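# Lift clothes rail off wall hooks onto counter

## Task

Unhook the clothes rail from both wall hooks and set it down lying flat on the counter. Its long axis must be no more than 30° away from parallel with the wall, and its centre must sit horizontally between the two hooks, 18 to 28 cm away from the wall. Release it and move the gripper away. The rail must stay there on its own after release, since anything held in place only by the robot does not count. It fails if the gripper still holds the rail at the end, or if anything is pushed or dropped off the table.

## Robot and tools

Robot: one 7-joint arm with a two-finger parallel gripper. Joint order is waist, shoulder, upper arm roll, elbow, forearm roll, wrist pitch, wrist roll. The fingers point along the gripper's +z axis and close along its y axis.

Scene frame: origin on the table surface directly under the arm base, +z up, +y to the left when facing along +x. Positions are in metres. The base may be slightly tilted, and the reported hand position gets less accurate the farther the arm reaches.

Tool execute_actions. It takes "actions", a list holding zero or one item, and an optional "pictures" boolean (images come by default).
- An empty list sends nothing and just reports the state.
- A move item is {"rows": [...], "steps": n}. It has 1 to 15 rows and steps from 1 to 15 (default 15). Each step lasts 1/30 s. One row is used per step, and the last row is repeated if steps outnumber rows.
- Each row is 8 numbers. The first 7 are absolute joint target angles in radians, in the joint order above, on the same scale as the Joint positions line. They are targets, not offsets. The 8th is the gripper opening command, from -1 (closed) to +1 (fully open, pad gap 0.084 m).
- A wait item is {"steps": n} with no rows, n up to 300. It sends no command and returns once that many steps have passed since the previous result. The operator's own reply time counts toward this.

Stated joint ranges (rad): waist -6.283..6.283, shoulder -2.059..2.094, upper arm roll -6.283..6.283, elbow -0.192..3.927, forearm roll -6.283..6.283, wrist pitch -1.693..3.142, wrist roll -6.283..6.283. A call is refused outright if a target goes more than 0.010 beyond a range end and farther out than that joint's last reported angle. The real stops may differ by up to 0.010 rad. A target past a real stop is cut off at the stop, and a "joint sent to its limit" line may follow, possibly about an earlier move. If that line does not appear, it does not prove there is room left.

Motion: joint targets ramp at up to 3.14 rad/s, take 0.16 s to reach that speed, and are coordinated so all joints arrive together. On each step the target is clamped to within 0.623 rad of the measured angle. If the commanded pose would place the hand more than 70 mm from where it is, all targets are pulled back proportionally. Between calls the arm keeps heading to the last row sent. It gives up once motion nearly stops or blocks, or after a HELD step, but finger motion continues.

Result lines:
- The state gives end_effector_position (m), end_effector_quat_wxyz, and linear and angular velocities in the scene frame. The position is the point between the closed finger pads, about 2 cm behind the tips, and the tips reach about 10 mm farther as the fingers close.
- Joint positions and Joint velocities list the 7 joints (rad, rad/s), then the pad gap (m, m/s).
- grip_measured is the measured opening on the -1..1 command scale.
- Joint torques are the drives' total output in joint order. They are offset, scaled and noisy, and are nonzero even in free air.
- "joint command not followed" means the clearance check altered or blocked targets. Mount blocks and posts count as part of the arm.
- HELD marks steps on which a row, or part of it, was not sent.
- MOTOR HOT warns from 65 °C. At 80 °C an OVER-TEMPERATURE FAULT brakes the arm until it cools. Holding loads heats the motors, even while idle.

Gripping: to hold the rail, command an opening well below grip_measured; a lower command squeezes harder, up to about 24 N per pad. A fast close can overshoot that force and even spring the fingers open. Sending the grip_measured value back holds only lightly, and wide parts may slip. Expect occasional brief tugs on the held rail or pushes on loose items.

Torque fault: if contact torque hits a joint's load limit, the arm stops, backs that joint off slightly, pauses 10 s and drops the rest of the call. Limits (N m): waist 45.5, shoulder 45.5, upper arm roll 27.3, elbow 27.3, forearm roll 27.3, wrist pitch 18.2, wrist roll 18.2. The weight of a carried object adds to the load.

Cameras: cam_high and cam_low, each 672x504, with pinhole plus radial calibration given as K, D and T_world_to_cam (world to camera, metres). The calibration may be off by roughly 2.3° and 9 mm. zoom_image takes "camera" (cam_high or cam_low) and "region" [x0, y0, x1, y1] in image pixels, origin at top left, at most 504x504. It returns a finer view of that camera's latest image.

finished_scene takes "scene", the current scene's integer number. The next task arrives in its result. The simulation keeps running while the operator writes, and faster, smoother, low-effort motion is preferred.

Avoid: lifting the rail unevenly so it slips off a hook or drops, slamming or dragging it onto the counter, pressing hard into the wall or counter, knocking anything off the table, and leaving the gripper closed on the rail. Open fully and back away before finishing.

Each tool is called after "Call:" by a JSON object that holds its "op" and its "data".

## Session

Call:
{"op": "execute_actions", "data": {"actions": []}}

Scene clock: 0.00 s of 4700.00 s.
end_effector_position=(+0.0318, +0.4303, +0.2285) grip_measured=+1.00 end_effector_quat_wxyz=(-0.038, +0.920, -0.344, -0.187) end_effector_velocity=(+0.000, +0.000, +0.000) end_effector_angular_velocity=(+0.000, +0.000, -0.001)
Joint positions: [ 1.384 -0.3    0.348  0.367  0.363  0.227  1.938  0.084]
Joint velocities: [ 0.     0.    -0.     0.001  0.     0.     0.    -0.   ]
Joint torques (N m, as the arm reports them, + toward a larger angle): no reading
Motor temperatures (°C, as the motors report them): [28 30 28 30 27 30 27]

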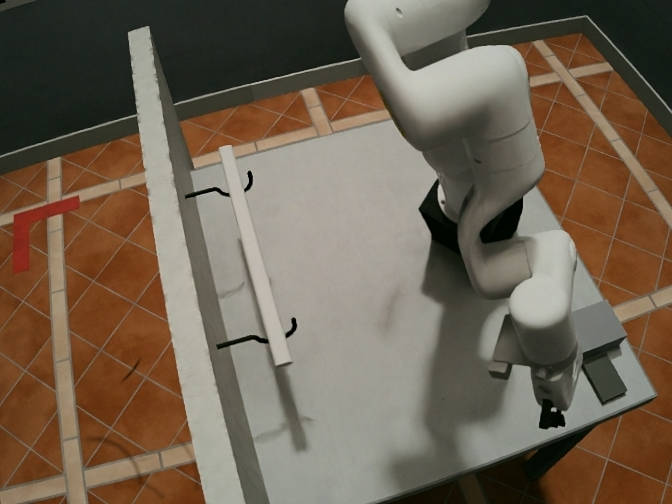

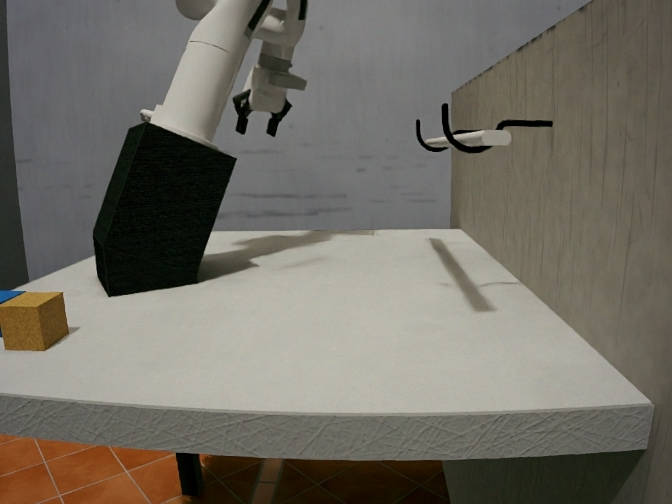

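Call:
{"op": "execute_actions", "data": {"actions": [{"rows":[[0.29,-0.5,-0.216,0.8,0.056,1.15,1.486,1]],"steps":15}], "pictures": false}}

Call:
{"op": "execute_actions", "data": {"actions": [{"steps":25}]}}

Scene clock: 4.07 s of 4700.00 s.
end_effector_position=(+0.2052, +0.4253, +0.2372) grip_measured=+1.00 end_effector_quat_wxyz=(-0.030, +0.899, -0.415, -0.136) end_effector_velocity=(+0.388, -0.143, +0.020) end_effector_angular_velocity=(-0.312, -0.115, -0.391)
Joint positions: [ 1.126 -0.371  0.147  0.521  0.254  0.485  1.777  0.084]
Joint velocities: [-0.652 -0.144 -0.405  0.31  -0.22   0.648 -0.323  0.   ]
Joint torques (N m, as the arm reports them, + toward a larger angle): [  4.04 -12.25   3.34  10.47  -0.34  -1.05  -0.77]
Motor temperatures (°C, as the motors report them): [28 30 28 31 27 30 27]
Steps of this call (steps 1 to 90: nothing new was sent; then 0.57 s passed at rest; steps 91 to 105: all 15 steps of this action). Readings (joint positions):
91: [1.384 -0.300 0.348 0.367 0.363 0.227 1.938]
92: [1.382 -0.301 0.346 0.368 0.362 0.230 1.936]
94: [1.355 -0.309 0.325 0.385 0.347 0.261 1.914]
98: [1.273 -0.334 0.251 0.442 0.310 0.339 1.860]
105: the state above

Scene clock: 4.90 s of 4700.00 s.
end_effector_position=(+0.4279, +0.1852, +0.2912) grip_measured=+1.00 end_effector_quat_wxyz=(+0.066, +0.788, -0.609, -0.057) end_effector_velocity=(+0.121, -0.369, +0.130) end_effector_angular_velocity=(-0.296, +0.012, -0.581)
Joint positions: [ 0.534 -0.465 -0.118  0.724  0.11   0.968  1.565  0.084]
Joint velocities: [-0.721 -0.103 -0.291  0.224 -0.158  0.535 -0.234  0.   ]
Joint torques (N m, as the arm reports them, + toward a larger angle): [ -0.78 -12.63  -1.09  13.03   0.2   -0.77   0.11]
Motor temperatures (°C, as the motors report them): [28 30 28 31 27 30 27]
Steps of this call (steps 1 to 25: the robot went on to your last target). Readings (joint positions):
1: [1.104 -0.376 0.134 0.532 0.247 0.507 1.767]
2: [1.082 -0.381 0.121 0.542 0.239 0.529 1.756]
4: [1.037 -0.389 0.096 0.561 0.226 0.574 1.736]
8: [0.944 -0.406 0.050 0.596 0.201 0.659 1.699]
25: the state above

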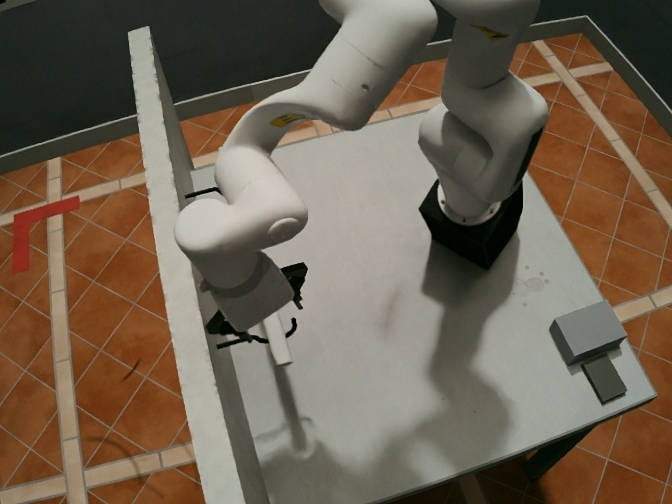

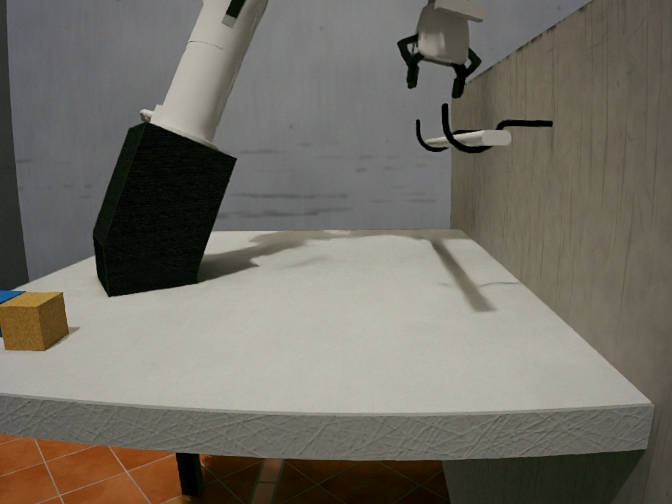

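Call:
{"op": "execute_actions", "data": {"actions": [{"rows":[[0.29,-0.2,-0.216,0.63,0.056,0.7,1.486,1]],"steps":15}]}}

Scene clock: 19.03 s of 4700.00 s.
end_effector_position=(+0.4611, +0.0505, +0.3110) grip_measured=+1.00 end_effector_quat_wxyz=(+0.082, +0.718, -0.691, -0.009) end_effector_velocity=(+0.000, +0.000, +0.000) end_effector_angular_velocity=(+0.000, -0.000, +0.001)
Joint positions: [ 0.289 -0.445 -0.216  0.744  0.056  0.973  1.485  0.084]
Joint velocities: [-0.     0.     0.     0.     0.    -0.    -0.001 -0.   ]
Joint torques (N m, as the arm reports them, + toward a larger angle): [ -2.25 -12.3   -3.42  13.59  -0.11  -0.93  -0.42]
Motor temperatures (°C, as the motors report them): [28 31 28 36 27 30 27]
TORQUE FAULT: the external load on joint 2 (shoulder) reached its load limit, and the arm stopped for 10 seconds. The arm's remaining commands of this call were not run. Joint 2 (shoulder) moved back by up to 3 degrees. The arm holds there, with its grip as last carried out, and accepts commands again: back off and push less far. The arm stops again, at the same cost, whenever a joint's load reaches its limit.
The stop began at step 109 of this call (marked STOPPED below). From that step on the arm followed nothing that you had sent. 7 steps, steps kept back included, did not run and will not run. Nothing is kept back now, and the robot has no last target.
Steps of this call (steps 1 to 30: the robot went on to your last target; steps 31 to 100: nothing new was sent; then 0.50 s passed at rest; steps 101 to 108: the first 8 steps of this action; steps 109 to 409: the stop). Readings (joint positions):
101: [0.290 -0.500 -0.216 0.800 0.056 1.150 1.486]
102: [0.290 -0.499 -0.216 0.799 0.056 1.147 1.486]
104: [0.290 -0.481 -0.216 0.791 0.056 1.113 1.486]
108: [0.289 -0.392 -0.216 0.744 0.056 0.973 1.485]
109: [0.288 -0.398 -0.216 0.746 0.056 0.977 1.485] STOPPED
409: the state above

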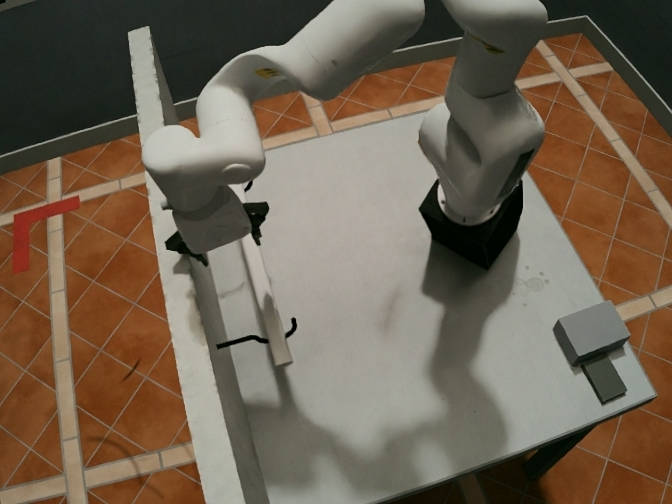

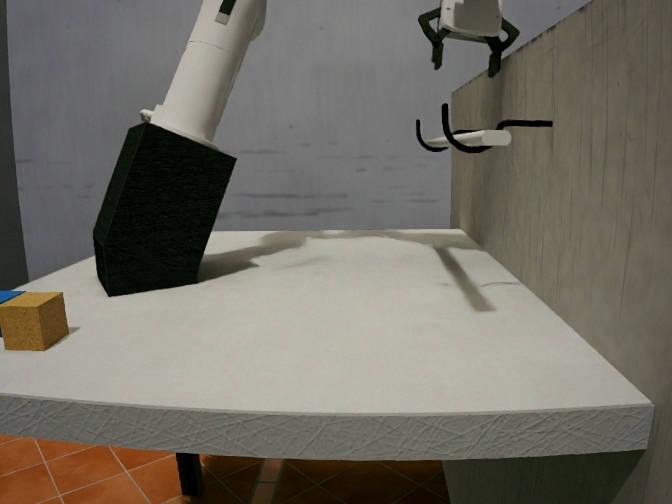

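Wall is a bit closer. Retract via the elbow first.

Call:
{"op": "execute_actions", "data": {"actions": [{"rows":[[0.29,-0.445,-0.216,0.5,0.056,0.8,1.486,1]],"steps":15}]}}

Scene clock: 23.97 s of 4700.00 s.
end_effector_position=(+0.3956, +0.0385, +0.2426) grip_measured=+1.00 end_effector_quat_wxyz=(+0.107, +0.712, -0.694, -0.031) end_effector_velocity=(-0.008, -0.002, -0.010) end_effector_angular_velocity=(-0.001, -0.016, -0.001)
Joint positions: [ 0.29  -0.445 -0.216  0.509  0.056  0.805  1.486  0.084]
Joint velocities: [-0.001 -0.008 -0.    -0.051  0.    -0.058 -0.     0.   ]
Joint torques (N m, as the arm reports them, + toward a larger angle): [ -1.68 -10.42  -3.08  11.73  -0.14  -0.81  -0.32]
Motor temperatures (°C, as the motors report them): [28 31 28 37 27 30 27]
Steps of this call (steps 1 to 90: nothing new was sent; then 1.43 s passed at rest; steps 91 to 105: all 15 steps of this action). Readings (joint positions):
91: [0.289 -0.445 -0.216 0.744 0.056 0.973 1.485]
92: [0.289 -0.445 -0.216 0.742 0.056 0.971 1.485]
94: [0.289 -0.447 -0.216 0.715 0.056 0.946 1.485]
98: [0.290 -0.444 -0.216 0.579 0.056 0.860 1.486]
105: the state above

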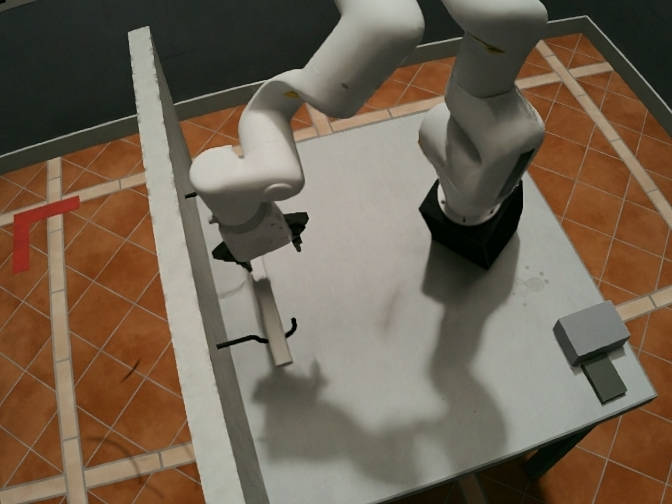

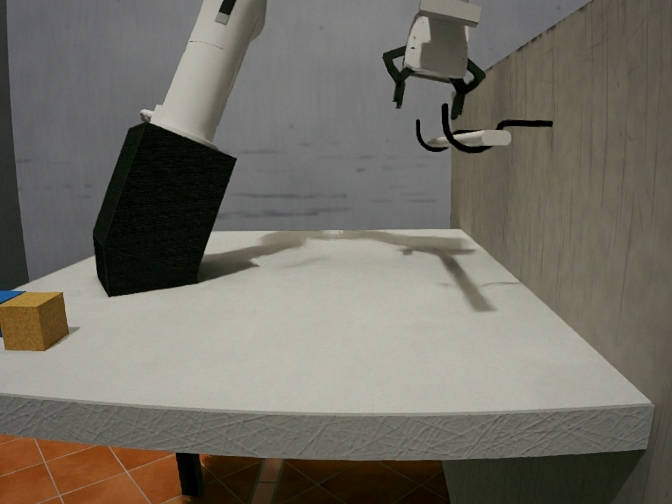

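Now move to the grasp pose.

Call:
{"op": "execute_actions", "data": {"actions": [{"rows":[[0.29,-0.17,-0.216,0.63,0.056,0.67,1.486,1]],"steps":15}]}}

Scene clock: 26.23 s of 4700.00 s.
end_effector_position=(+0.4293, +0.0151, +0.1937) grip_measured=+1.00 end_effector_quat_wxyz=(+0.135, +0.706, -0.695, -0.016) end_effector_velocity=(+0.002, -0.006, -0.014) end_effector_angular_velocity=(-0.014, +0.014, -0.003)
Joint positions: [ 0.29  -0.177 -0.216  0.623  0.056  0.676  1.486  0.084]
Joint velocities: [ 0.     0.058 -0.     0.018  0.    -0.025  0.001 -0.   ]
Joint torques (N m, as the arm reports them, + toward a larger angle): [ -2.97 -14.52  -4.62  13.82  -0.01  -1.83  -0.23]
Motor temperatures (°C, as the motors report them): [28 31 28 37 27 30 27]
Steps of this call (steps 1 to 15: the robot went on to your last target; steps 16 to 53: nothing new was sent; steps 54 to 68: all 15 steps of this action). Readings (joint positions):
54: [0.290 -0.445 -0.216 0.500 0.056 0.800 1.486]
55: [0.290 -0.443 -0.216 0.501 0.056 0.799 1.486]
57: [0.290 -0.413 -0.216 0.516 0.056 0.783 1.486]
61: [0.290 -0.248 -0.216 0.593 0.056 0.708 1.486]
68: the state above

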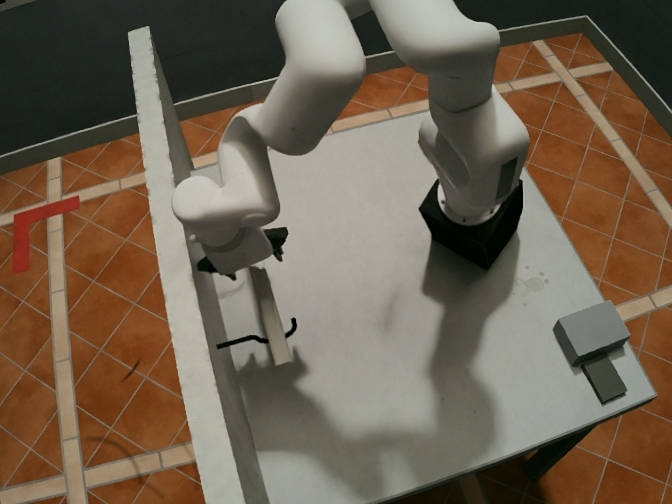

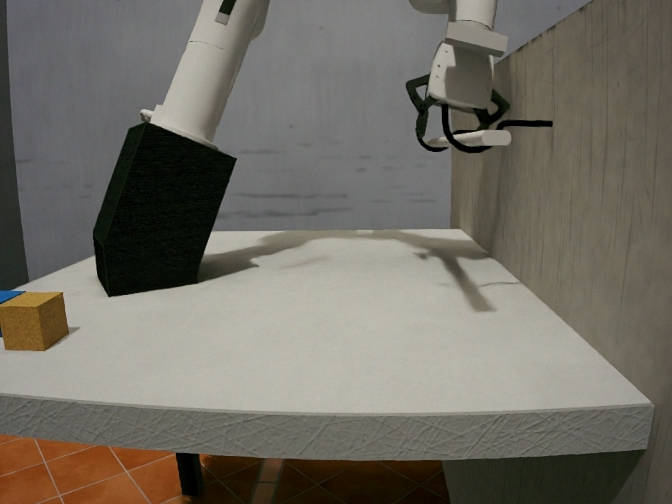

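Lower a little more, then close.

Call:
{"op": "execute_actions", "data": {"actions": [{"rows":[[0.29,-0.09,-0.216,0.63,0.056,0.59,1.486,1],[0.29,-0.09,-0.216,0.63,0.056,0.59,1.486,1],[0.29,-0.09,-0.216,0.63,0.056,0.59,1.486,1],[0.29,-0.09,-0.216,0.63,0.056,0.59,1.486,1],[0.29,-0.09,-0.216,0.63,0.056,0.59,1.486,1],[0.29,-0.09,-0.216,0.63,0.056,0.59,1.486,1],[0.29,-0.09,-0.216,0.63,0.056,0.59,1.486,1],[0.29,-0.09,-0.216,0.63,0.056,0.59,1.486,1],[0.29,-0.09,-0.216,0.63,0.056,0.59,1.486,0.3],[0.29,-0.09,-0.216,0.63,0.056,0.59,1.486,0.3],[0.29,-0.09,-0.216,0.63,0.056,0.59,1.486,-0.2],[0.29,-0.09,-0.216,0.63,0.056,0.59,1.486,-0.2],[0.29,-0.09,-0.216,0.63,0.056,0.59,1.486,-1]],"steps":15}]}}

Scene clock: 33.23 s of 4700.00 s.
end_effector_position=(+0.4374, +0.0051, +0.1718) grip_measured=+0.03 end_effector_quat_wxyz=(+0.137, +0.706, -0.695, -0.001) end_effector_velocity=(-0.037, -0.006, -0.018) end_effector_angular_velocity=(-0.004, +0.085, -0.019)
Joint positions: [ 0.29  -0.093 -0.217  0.636  0.056  0.588  1.486  0.045]
Joint velocities: [-0.     0.021 -0.001 -0.048 -0.001  0.019 -0.001 -0.166]
Joint torques (N m, as the arm reports them, + toward a larger angle): [ -3.13 -14.64  -4.81  12.25   0.16  -2.4   -0.37]
Motor temperatures (°C, as the motors report them): [28 31 28 43 27 32 27]
Steps of this call (steps 1 to 15: the robot went on to your last target; steps 16 to 90: nothing new was sent; then 3.50 s passed at rest; steps 91 to 105: all 15 steps of this action). Readings (joint positions):
91: [0.290 -0.170 -0.216 0.627 0.056 0.672 1.486]
92: [0.290 -0.169 -0.216 0.626 0.056 0.670 1.486]
94: [0.290 -0.144 -0.216 0.625 0.056 0.645 1.486]
98: [0.290 -0.100 -0.216 0.627 0.056 0.604 1.486]
105: the state above

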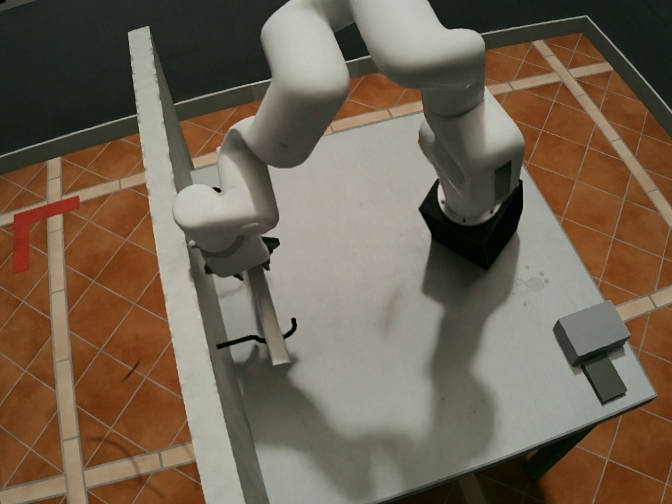

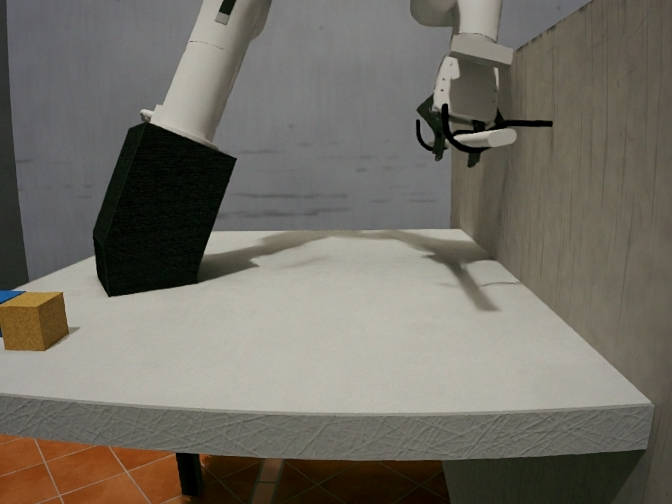

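Lift ~8 cm.

Call:
{"op": "execute_actions", "data": {"actions": [{"rows":[[0.29,-0.4,-0.216,0.63,0.056,0.9,1.486,-1]],"steps":15}]}}

Scene clock: 36.40 s of 4700.00 s.
end_effector_position=(+0.4227, +0.0396, +0.2585) grip_measured=-0.46 end_effector_quat_wxyz=(+0.115, +0.711, -0.693, -0.034) end_effector_velocity=(-0.036, +0.007, +0.009) end_effector_angular_velocity=(+0.021, +0.088, -0.005)
Joint positions: [ 0.29  -0.39  -0.216  0.63   0.056  0.888  1.486  0.024]
Joint velocities: [ 0.001 -0.071  0.002 -0.034 -0.     0.123 -0.001 -0.   ]
Joint torques (N m, as the arm reports them, + toward a larger angle): [ -2.65 -12.16  -3.63  13.79  -0.35  -0.85  -0.24]
Motor temperatures (°C, as the motors report them): [28 32 28 45 27 33 27]
Steps of this call (steps 1 to 15: the robot went on to your last target; steps 16 to 80: nothing new was sent; steps 81 to 95: all 15 steps of this action). Readings (joint positions):
81: [0.290 -0.090 -0.216 0.628 0.056 0.593 1.486]
82: [0.290 -0.092 -0.216 0.628 0.056 0.595 1.486]
84: [0.291 -0.121 -0.214 0.633 0.057 0.623 1.486]
88: [0.291 -0.283 -0.214 0.641 0.056 0.773 1.486]
95: the state above

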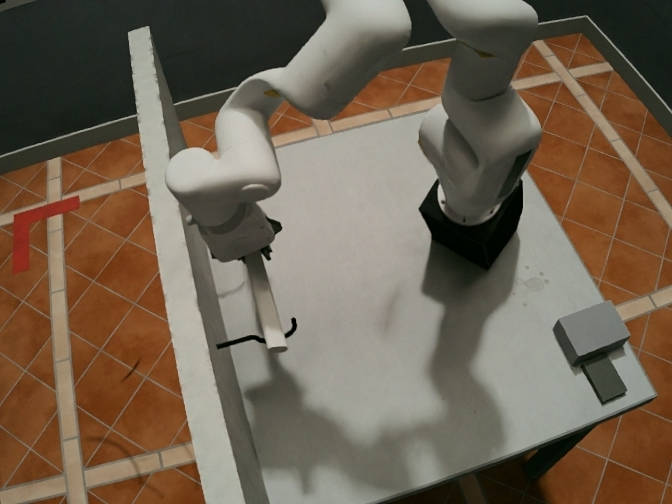

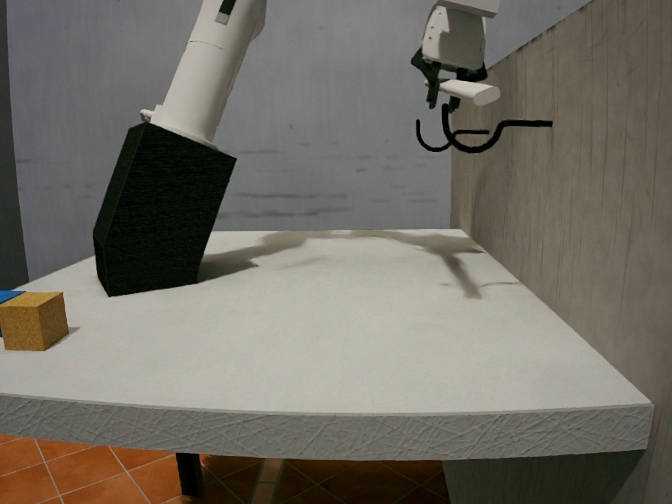

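Call:
{"op": "execute_actions", "data": {"actions": [{"rows":[[0.29,-0.55,-0.216,0.15,0.056,0.57,1.486,-1]],"steps":15}]}}

Scene clock: 39.10 s of 4700.00 s.
end_effector_position=(+0.3013, +0.0333, +0.1901) grip_measured=-0.67 end_effector_quat_wxyz=(+0.113, +0.709, -0.695, -0.045) end_effector_velocity=(-0.162, -0.007, -0.076) end_effector_angular_velocity=(+0.015, +0.038, -0.033)
Joint positions: [ 0.29  -0.535 -0.216  0.191  0.056  0.605  1.486  0.015]
Joint velocities: [-0.002 -0.148 -0.009 -0.518  0.007 -0.333  0.01  -0.   ]
Joint torques (N m, as the arm reports them, + toward a larger angle): [-0.95 -8.1  -1.41 16.28 -0.5  -1.82 -0.61]
Motor temperatures (°C, as the motors report them): [28 32 28 44 27 33 27]
Steps of this call (steps 1 to 30: the robot went on to your last target; steps 31 to 66: nothing new was sent; steps 67 to 81: all 15 steps of this action). Readings (joint positions):
67: [0.290 -0.400 -0.216 0.630 0.056 0.900 1.486]
68: [0.290 -0.401 -0.216 0.628 0.056 0.898 1.486]
70: [0.290 -0.411 -0.216 0.600 0.056 0.874 1.486]
74: [0.290 -0.460 -0.215 0.439 0.055 0.767 1.485]
81: the state above

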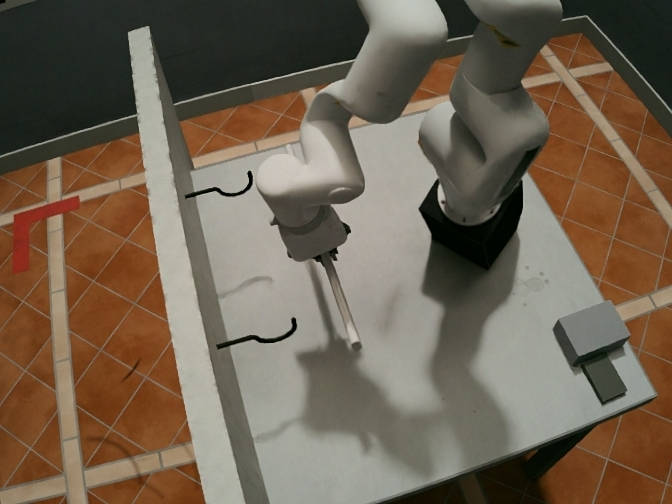

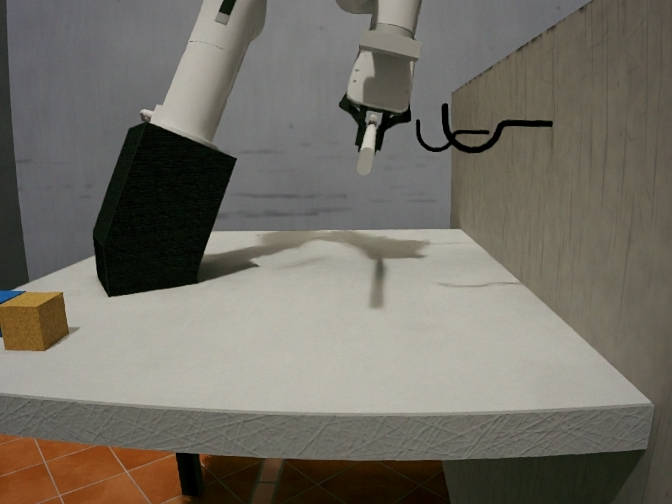

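Rail rolled in the grip (held on its narrow side), but it's still held. Go to the place pose in two steps.

Call:
{"op": "execute_actions", "data": {"actions": [{"rows":[[0.29,0.05,-0.216,0.15,0.056,-0.03,1.486,-1]],"steps":15}], "pictures": false}}

Call:
{"op": "execute_actions", "data": {"actions": [{"rows":[[0.4,0.42,-0.216,0.35,0.056,-0.2,1.486,-1]],"steps":15}]}}

Scene clock: 42.70 s of 4700.00 s.
end_effector_position=(+0.2661, -0.0270, +0.0988) grip_measured=-0.67 end_effector_quat_wxyz=(+0.162, +0.702, -0.693, +0.011) end_effector_velocity=(-0.012, -0.046, -0.052) end_effector_angular_velocity=(-0.109, -0.067, +0.052)
Joint positions: [ 0.29   0.01  -0.216  0.147  0.056  0.016  1.486  0.015]
Joint velocities: [-0.001  0.414 -0.002  0.013 -0.    -0.469 -0.002 -0.   ]
Joint torques (N m, as the arm reports them, + toward a larger angle): [ -2.22 -15.37  -4.41   4.66   0.41  -0.74  -0.29]
Motor temperatures (°C, as the motors report them): [28 31 28 43 27 32 27]
Steps of this call (steps 1 to 30: the robot went on to your last target; steps 31 to 93: nothing new was sent; steps 94 to 108: all 15 steps of this action). Readings (joint positions):
94: [0.290 -0.550 -0.216 0.150 0.056 0.570 1.486]
95: [0.290 -0.548 -0.216 0.150 0.056 0.567 1.486]
97: [0.290 -0.518 -0.216 0.151 0.056 0.533 1.486]
101: [0.290 -0.305 -0.216 0.152 0.056 0.324 1.486]
108: the state above

Scene clock: 43.20 s of 4700.00 s.
end_effector_position=(+0.2918, -0.0338, +0.0293) grip_measured=-0.67 end_effector_quat_wxyz=(+0.182, +0.747, -0.638, +0.034) end_effector_velocity=(+0.016, -0.004, -0.020) end_effector_angular_velocity=(-0.013, -0.025, +0.043)
Joint positions: [ 0.396  0.407 -0.216  0.343  0.056 -0.194  1.486  0.015]
Joint velocities: [ 0.029  0.103 -0.011  0.067  0.002 -0.065 -0.    -0.   ]
Joint torques (N m, as the arm reports them, + toward a larger angle): [ -3.17 -14.14  -6.31  -0.14   0.85  -0.87  -0.11]
Motor temperatures (°C, as the motors report them): [28 31 28 43 27 32 27]
Steps of this call (steps 1 to 15: all 15 steps of this action). Readings (joint positions):
1: [0.290 0.021 -0.216 0.148 0.056 0.003 1.486]
2: [0.291 0.031 -0.216 0.150 0.056 -0.008 1.486]
4: [0.300 0.070 -0.217 0.168 0.056 -0.035 1.486]
8: [0.359 0.277 -0.216 0.279 0.056 -0.133 1.486]
15: the state above

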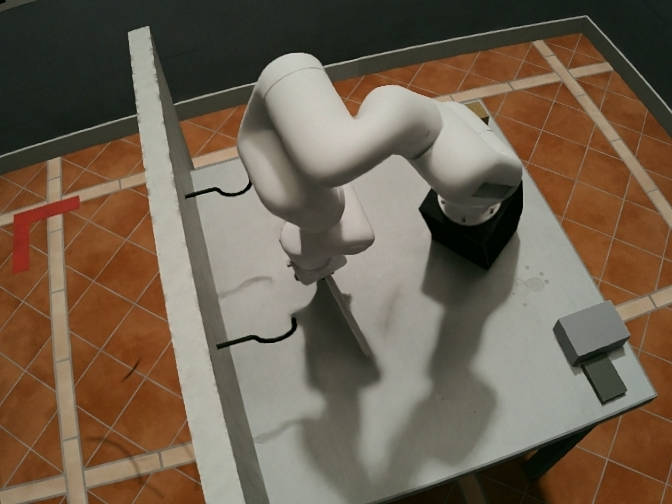

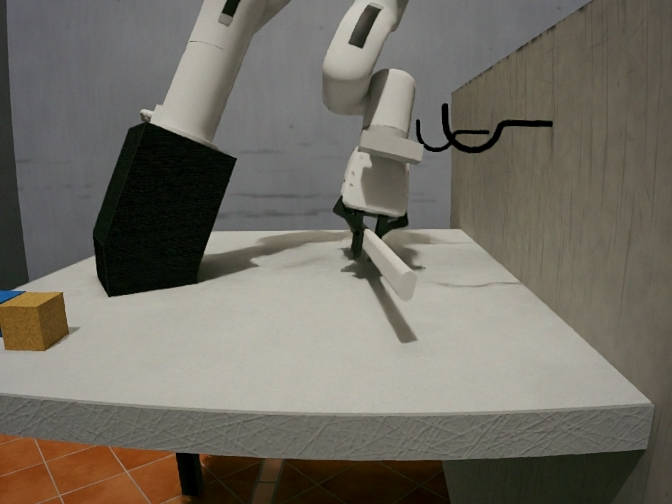

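Call:
{"op": "execute_actions", "data": {"actions": [{"rows":[[0.4,0.42,-0.216,0.35,0.056,-0.2,1.486,1]],"steps":12}], "pictures": false}}

Call:
{"op": "execute_actions", "data": {"actions": [{"rows":[[0.4,-0.1,-0.216,0.35,0.056,0.3,1.486,1]],"steps":15}]}}

Scene clock: 46.03 s of 4700.00 s.
end_effector_position=(+0.2927, -0.0338, +0.0267) grip_measured=+1.00 end_effector_quat_wxyz=(+0.182, +0.749, -0.636, +0.035) end_effector_velocity=(+0.000, +0.001, -0.000) end_effector_angular_velocity=(+0.001, -0.000, +0.000)
Joint positions: [ 0.4    0.42  -0.216  0.35   0.056 -0.2    1.486  0.084]
Joint velocities: [-0.     0.     0.002  0.001 -0.     0.     0.001  0.002]
Joint torques (N m, as the arm reports them, + toward a larger angle): [ -2.74 -13.07  -5.96   0.01   0.8   -0.81  -0.29]
Motor temperatures (°C, as the motors report them): [28 31 28 41 27 32 27]
Steps of this call (steps 1 to 30: the robot went on to your last target; steps 31 to 73: nothing new was sent; steps 74 to 85: all 12 steps of this action). Readings (joint positions):
74: [0.400 0.420 -0.216 0.350 0.056 -0.200 1.486]
75: [0.400 0.420 -0.216 0.350 0.056 -0.200 1.486]
77: [0.400 0.420 -0.216 0.350 0.056 -0.200 1.486]
81: [0.400 0.420 -0.216 0.350 0.056 -0.200 1.486]
85: the state above

Scene clock: 46.53 s of 4700.00 s.
end_effector_position=(+0.3491, +0.0256, +0.1146) grip_measured=+1.00 end_effector_quat_wxyz=(+0.135, +0.741, -0.657, -0.002) end_effector_velocity=(-0.007, +0.040, +0.071) end_effector_angular_velocity=(+0.089, +0.077, -0.034)
Joint positions: [ 0.4   -0.066 -0.216  0.352  0.056  0.261  1.486  0.084]
Joint velocities: [-0.    -0.361  0.002 -0.026  0.     0.399  0.002 -0.   ]
Joint torques (N m, as the arm reports them, + toward a larger angle): [-1.59 -7.11 -3.64  4.53  0.41 -0.69 -0.3 ]
Motor temperatures (°C, as the motors report them): [28 32 28 41 27 32 27]
Steps of this call (steps 1 to 15: all 15 steps of this action). Readings (joint positions):
1: [0.400 0.420 -0.216 0.350 0.056 -0.200 1.486]
2: [0.400 0.418 -0.216 0.350 0.056 -0.197 1.486]
4: [0.400 0.389 -0.216 0.348 0.056 -0.164 1.486]
8: [0.400 0.201 -0.216 0.351 0.056 0.011 1.486]
15: the state above

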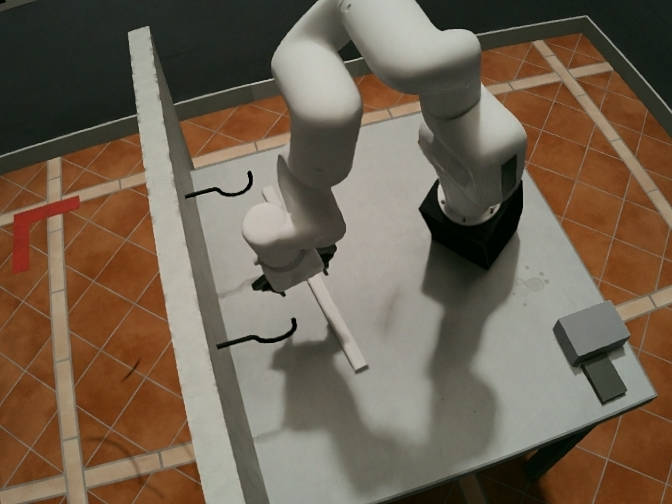

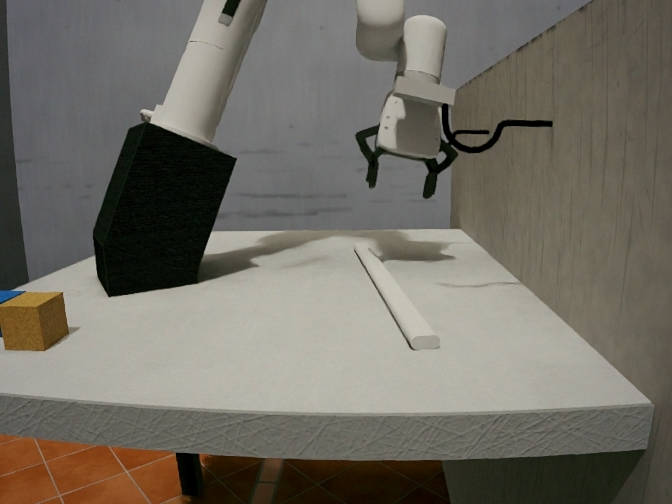

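Call:
{"op": "execute_actions", "data": {"actions": [{"rows":[[0.4,0.5,-0.216,0.62,0.056,-0.01,1.486,-1]],"steps":15}]}}

Scene clock: 51.40 s of 4700.00 s.
end_effector_position=(+0.3708, -0.0223, +0.0124) grip_measured=-1.00 end_effector_quat_wxyz=(+0.181, +0.750, -0.636, +0.031) end_effector_velocity=(-0.030, -0.067, -0.139) end_effector_angular_velocity=(-0.118, +0.059, +0.083)
Joint positions: [ 0.4    0.447 -0.216  0.593  0.056  0.021  1.486  0.   ]
Joint velocities: [-0.     0.615  0.001  0.24  -0.    -0.31  -0.002  0.   ]
Joint torques (N m, as the arm reports them, + toward a larger angle): [ -3.41 -23.53  -7.83   3.45   0.49  -0.6   -0.38]
Motor temperatures (°C, as the motors report them): [28 31 28 39 27 32 27]
Steps of this call (steps 1 to 30: the robot went on to your last target; steps 31 to 100: nothing new was sent; then 1.03 s passed at rest; steps 101 to 115: all 15 steps of this action). Readings (joint positions):
101: [0.400 -0.100 -0.216 0.350 0.056 0.300 1.486]
102: [0.400 -0.098 -0.216 0.351 0.056 0.299 1.486]
104: [0.400 -0.068 -0.216 0.365 0.056 0.281 1.486]
108: [0.400 0.131 -0.216 0.456 0.056 0.180 1.486]
115: the state above

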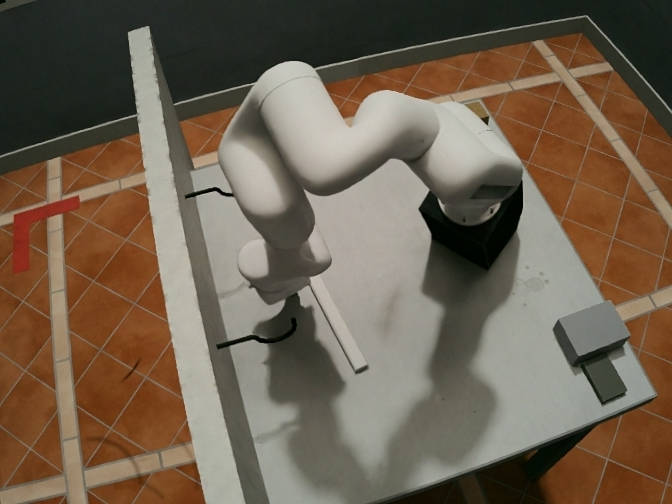

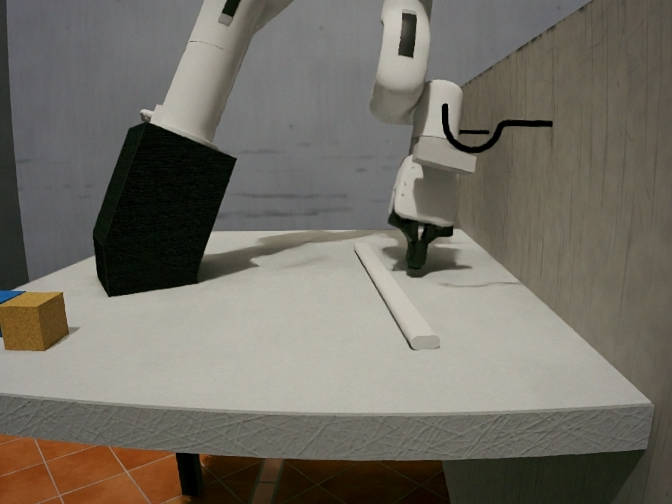

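Too low already; push back to the place pose (x≈0.29), a bit higher.

Call:
{"op": "execute_actions", "data": {"actions": [{"rows":[[0.4,0.4,-0.216,0.35,0.056,-0.18,1.486,-1]],"steps":15}]}}

Scene clock: 58.87 s of 4700.00 s.
end_effector_position=(+0.2971, -0.0311, +0.0282) grip_measured=-1.00 end_effector_quat_wxyz=(+0.182, +0.749, -0.637, +0.033) end_effector_velocity=(-0.003, +0.001, +0.011) end_effector_angular_velocity=(+0.005, -0.039, +0.001)
Joint positions: [ 0.4    0.405 -0.215  0.358  0.056 -0.175  1.486  0.   ]
Joint velocities: [-0.001 -0.04  -0.005 -0.056  0.001 -0.055 -0.     0.   ]
Joint torques (N m, as the arm reports them, + toward a larger angle): [ -2.43 -13.06  -5.98   0.65   0.45  -0.89  -0.22]
Motor temperatures (°C, as the motors report them): [28 31 28 36 27 31 27]
Steps of this call (steps 1 to 30: the robot went on to your last target; steps 31 to 100: nothing new was sent; then 3.63 s passed at rest; steps 101 to 115: all 15 steps of this action). Readings (joint positions):
101: [0.400 0.499 -0.216 0.620 0.056 -0.010 1.486]
102: [0.400 0.499 -0.216 0.618 0.056 -0.012 1.486]
104: [0.400 0.490 -0.215 0.591 0.056 -0.034 1.486]
108: [0.401 0.438 -0.212 0.429 0.055 -0.124 1.486]
115: the state above

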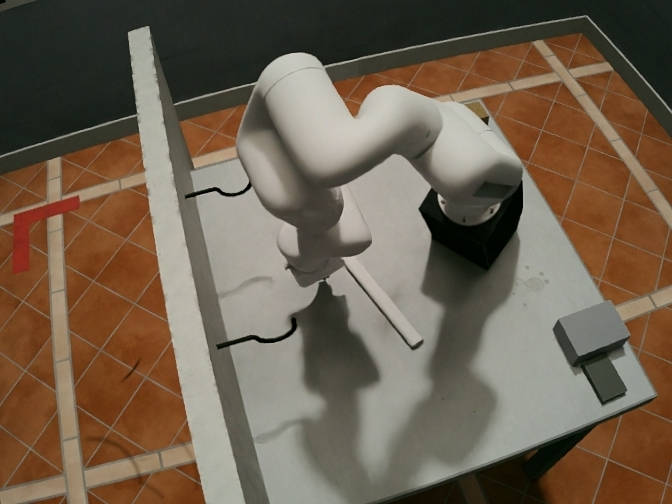

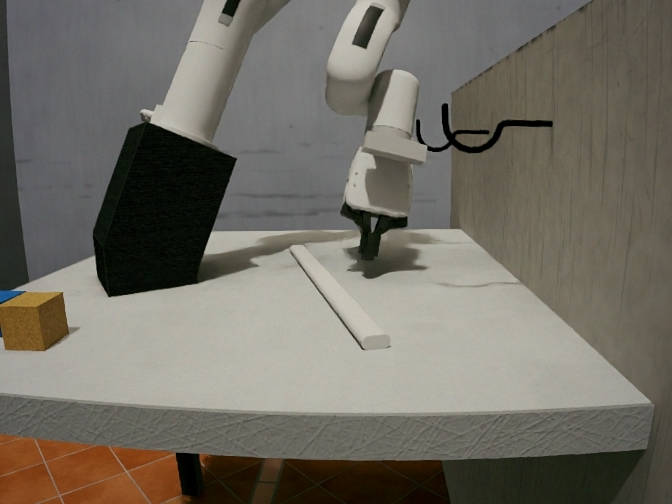

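Call:
{"op": "execute_actions", "data": {"actions": [{"rows":[[0.4,0.05,-0.216,0.22,0.056,0.04,1.486,1]],"steps":15}]}}

Scene clock: 67.47 s of 4700.00 s.
end_effector_position=(+0.2894, +0.0021, +0.0847) grip_measured=+1.00 end_effector_quat_wxyz=(+0.157, +0.740, -0.654, +0.004) end_effector_velocity=(-0.012, +0.008, +0.013) end_effector_angular_velocity=(+0.019, +0.024, -0.014)
Joint positions: [ 0.4    0.061 -0.216  0.224  0.056  0.033  1.486  0.084]
Joint velocities: [ 0.001 -0.089  0.    -0.039  0.     0.072  0.002  0.   ]
Joint torques (N m, as the arm reports them, + toward a larger angle): [ -1.93 -10.97  -3.91   3.51   0.49  -0.88  -0.28]
Motor temperatures (°C, as the motors report them): [28 31 28 34 27 31 27]
Steps of this call (steps 1 to 15: the robot went on to your last target; steps 16 to 90: nothing new was sent; then 5.10 s passed at rest; steps 91 to 105: all 15 steps of this action). Readings (joint positions):
91: [0.400 0.400 -0.216 0.350 0.056 -0.180 1.486]
92: [0.400 0.398 -0.216 0.349 0.056 -0.178 1.486]
94: [0.400 0.368 -0.216 0.337 0.056 -0.157 1.486]
98: [0.400 0.173 -0.216 0.267 0.056 -0.039 1.486]
105: the state above

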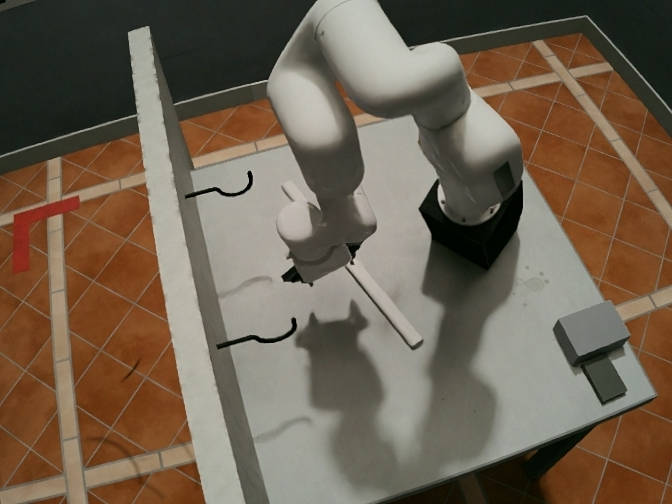

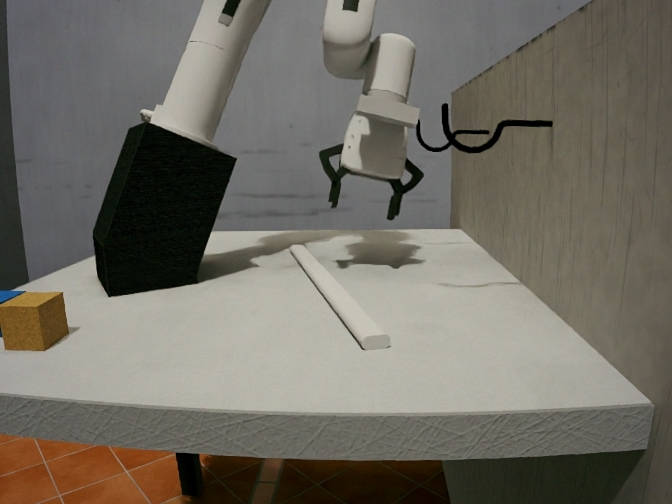

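Call:
{"op": "execute_actions", "data": {"actions": [{"rows":[[0.4,0.3,-0.216,0.17,0.056,-0.26,1.486,1]],"steps":15}]}}

Scene clock: 71.77 s of 4700.00 s.
end_effector_position=(+0.2488, -0.0268, +0.0571) grip_measured=+1.00 end_effector_quat_wxyz=(+0.176, +0.745, -0.642, +0.027) end_effector_velocity=(-0.001, -0.006, -0.004) end_effector_angular_velocity=(-0.011, -0.027, +0.015)
Joint positions: [ 0.4    0.293 -0.216  0.172  0.056 -0.252  1.486  0.084]
Joint velocities: [-0.001  0.055 -0.001 -0.006 -0.    -0.088  0.     0.   ]
Joint torques (N m, as the arm reports them, + toward a larger angle): [ -1.91 -11.66  -4.79  -0.6    0.58  -0.92  -0.42]
Motor temperatures (°C, as the motors report them): [28 31 28 33 27 31 27]
Steps of this call (steps 1 to 30: the robot went on to your last target; steps 31 to 100: nothing new was sent; then 0.47 s passed at rest; steps 101 to 115: all 15 steps of this action). Readings (joint positions):
101: [0.400 0.050 -0.216 0.220 0.056 0.040 1.486]
102: [0.400 0.051 -0.216 0.220 0.056 0.037 1.486]
104: [0.400 0.076 -0.216 0.216 0.056 0.003 1.486]
108: [0.400 0.224 -0.216 0.184 0.056 -0.165 1.486]
115: the state above

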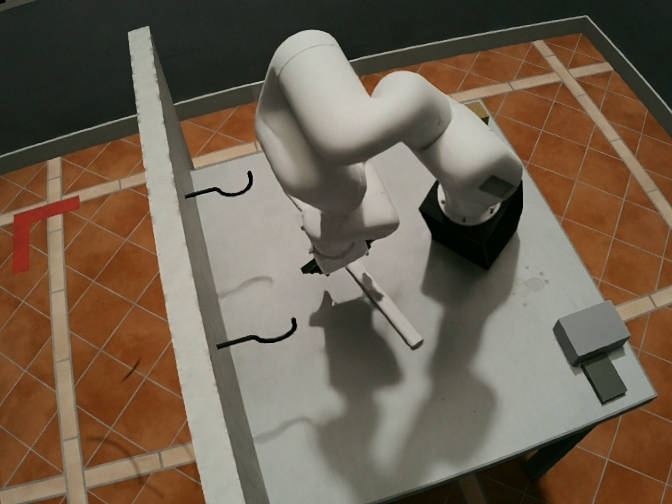

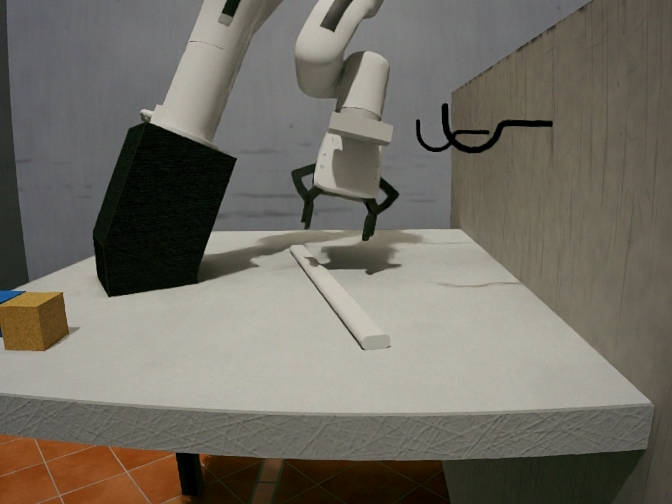

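Looks straddled. Lower ~3 cm.

Call:
{"op": "execute_actions", "data": {"actions": [{"rows":[[0.4,0.46,-0.216,0.2,0.056,-0.39,1.486,1]],"steps":15}]}}

Scene clock: 75.33 s of 4700.00 s.
end_effector_position=(+0.2376, -0.0437, +0.0381) grip_measured=+1.00 end_effector_quat_wxyz=(+0.188, +0.751, -0.632, +0.041) end_effector_velocity=(-0.001, -0.002, -0.003) end_effector_angular_velocity=(-0.005, -0.005, +0.004)
Joint positions: [ 0.4    0.457 -0.216  0.2    0.056 -0.388  1.486  0.084]
Joint velocities: [ 0.001  0.025 -0.001  0.005 -0.    -0.025  0.002  0.   ]
Joint torques (N m, as the arm reports them, + toward a larger angle): [ -2.42 -11.23  -5.45  -2.2    0.78  -0.88  -0.4 ]
Motor temperatures (°C, as the motors report them): [28 31 28 33 27 31 27]
Steps of this call (steps 1 to 15: the robot went on to your last target; steps 16 to 90: nothing new was sent; then 0.07 s passed at rest; steps 91 to 105: all 15 steps of this action). Readings (joint positions):
91: [0.400 0.300 -0.216 0.170 0.056 -0.260 1.486]
92: [0.400 0.302 -0.216 0.170 0.056 -0.262 1.486]
94: [0.400 0.332 -0.216 0.177 0.056 -0.290 1.486]
98: [0.400 0.430 -0.216 0.193 0.056 -0.362 1.486]
105: the state above

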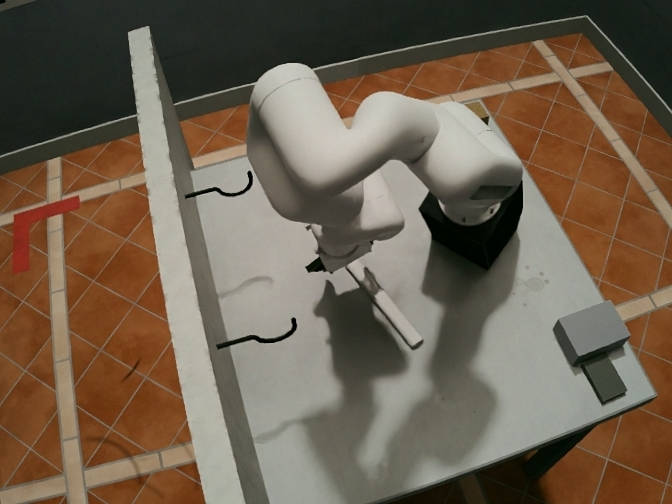

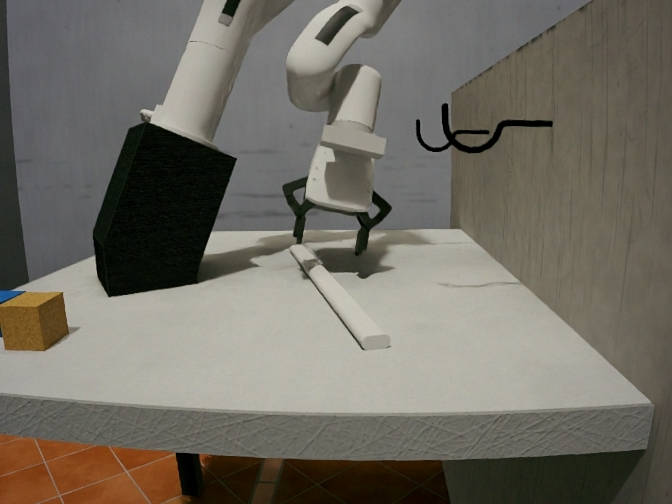

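Call:
{"op": "execute_actions", "data": {"actions": [{"rows":[[0.4,0.46,-0.216,0.2,0.056,-0.39,1.486,0.5],[0.4,0.46,-0.216,0.2,0.056,-0.39,1.486,0.5],[0.4,0.46,-0.216,0.2,0.056,-0.39,1.486,0.5],[0.4,0.46,-0.216,0.2,0.056,-0.39,1.486,0.5],[0.4,0.46,-0.216,0.2,0.056,-0.39,1.486,0],[0.4,0.46,-0.216,0.2,0.056,-0.39,1.486,0],[0.4,0.46,-0.216,0.2,0.056,-0.39,1.486,0],[0.4,0.46,-0.216,0.2,0.056,-0.39,1.486,0],[0.4,0.46,-0.216,0.2,0.056,-0.39,1.486,-0.5],[0.4,0.46,-0.216,0.2,0.056,-0.39,1.486,-0.5],[0.4,0.46,-0.216,0.2,0.056,-0.39,1.486,-1]],"steps":15}]}}

Scene clock: 80.93 s of 4700.00 s.
end_effector_position=(+0.2371, -0.0440, +0.0377) grip_measured=-1.00 end_effector_quat_wxyz=(+0.188, +0.751, -0.631, +0.041) end_effector_velocity=(+0.000, +0.000, -0.000) end_effector_angular_velocity=(+0.001, -0.000, +0.002)
Joint positions: [ 0.4    0.46  -0.216  0.2    0.056 -0.39   1.486  0.   ]
Joint velocities: [ 0.    -0.     0.    -0.    -0.    -0.    -0.001  0.   ]
Joint torques (N m, as the arm reports them, + toward a larger angle): [ -2.51 -10.91  -5.58  -2.26   0.72  -0.69  -0.35]
Motor temperatures (°C, as the motors report them): [28 31 28 32 27 31 27]
Steps of this call (steps 1 to 15: the robot went on to your last target; steps 16 to 90: nothing new was sent; then 2.10 s passed at rest; steps 91 to 105: all 15 steps of this action). Readings (joint positions):
91: [0.400 0.460 -0.216 0.200 0.056 -0.390 1.486]
92: [0.400 0.460 -0.216 0.200 0.056 -0.390 1.486]
94: [0.400 0.460 -0.216 0.200 0.056 -0.390 1.486]
98: [0.400 0.460 -0.216 0.200 0.056 -0.390 1.486]
105: the state above

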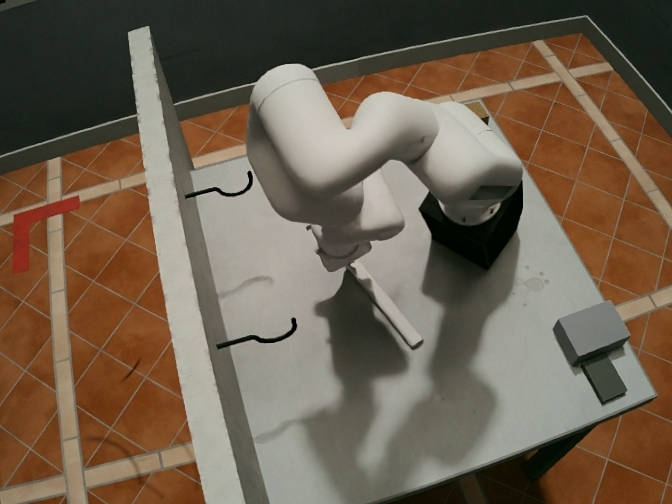

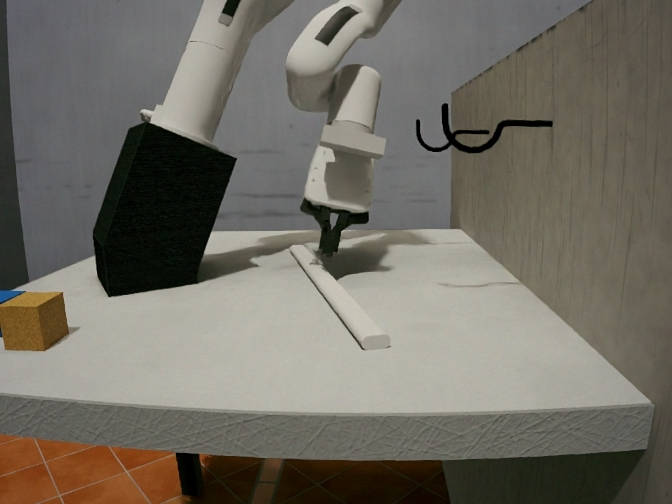

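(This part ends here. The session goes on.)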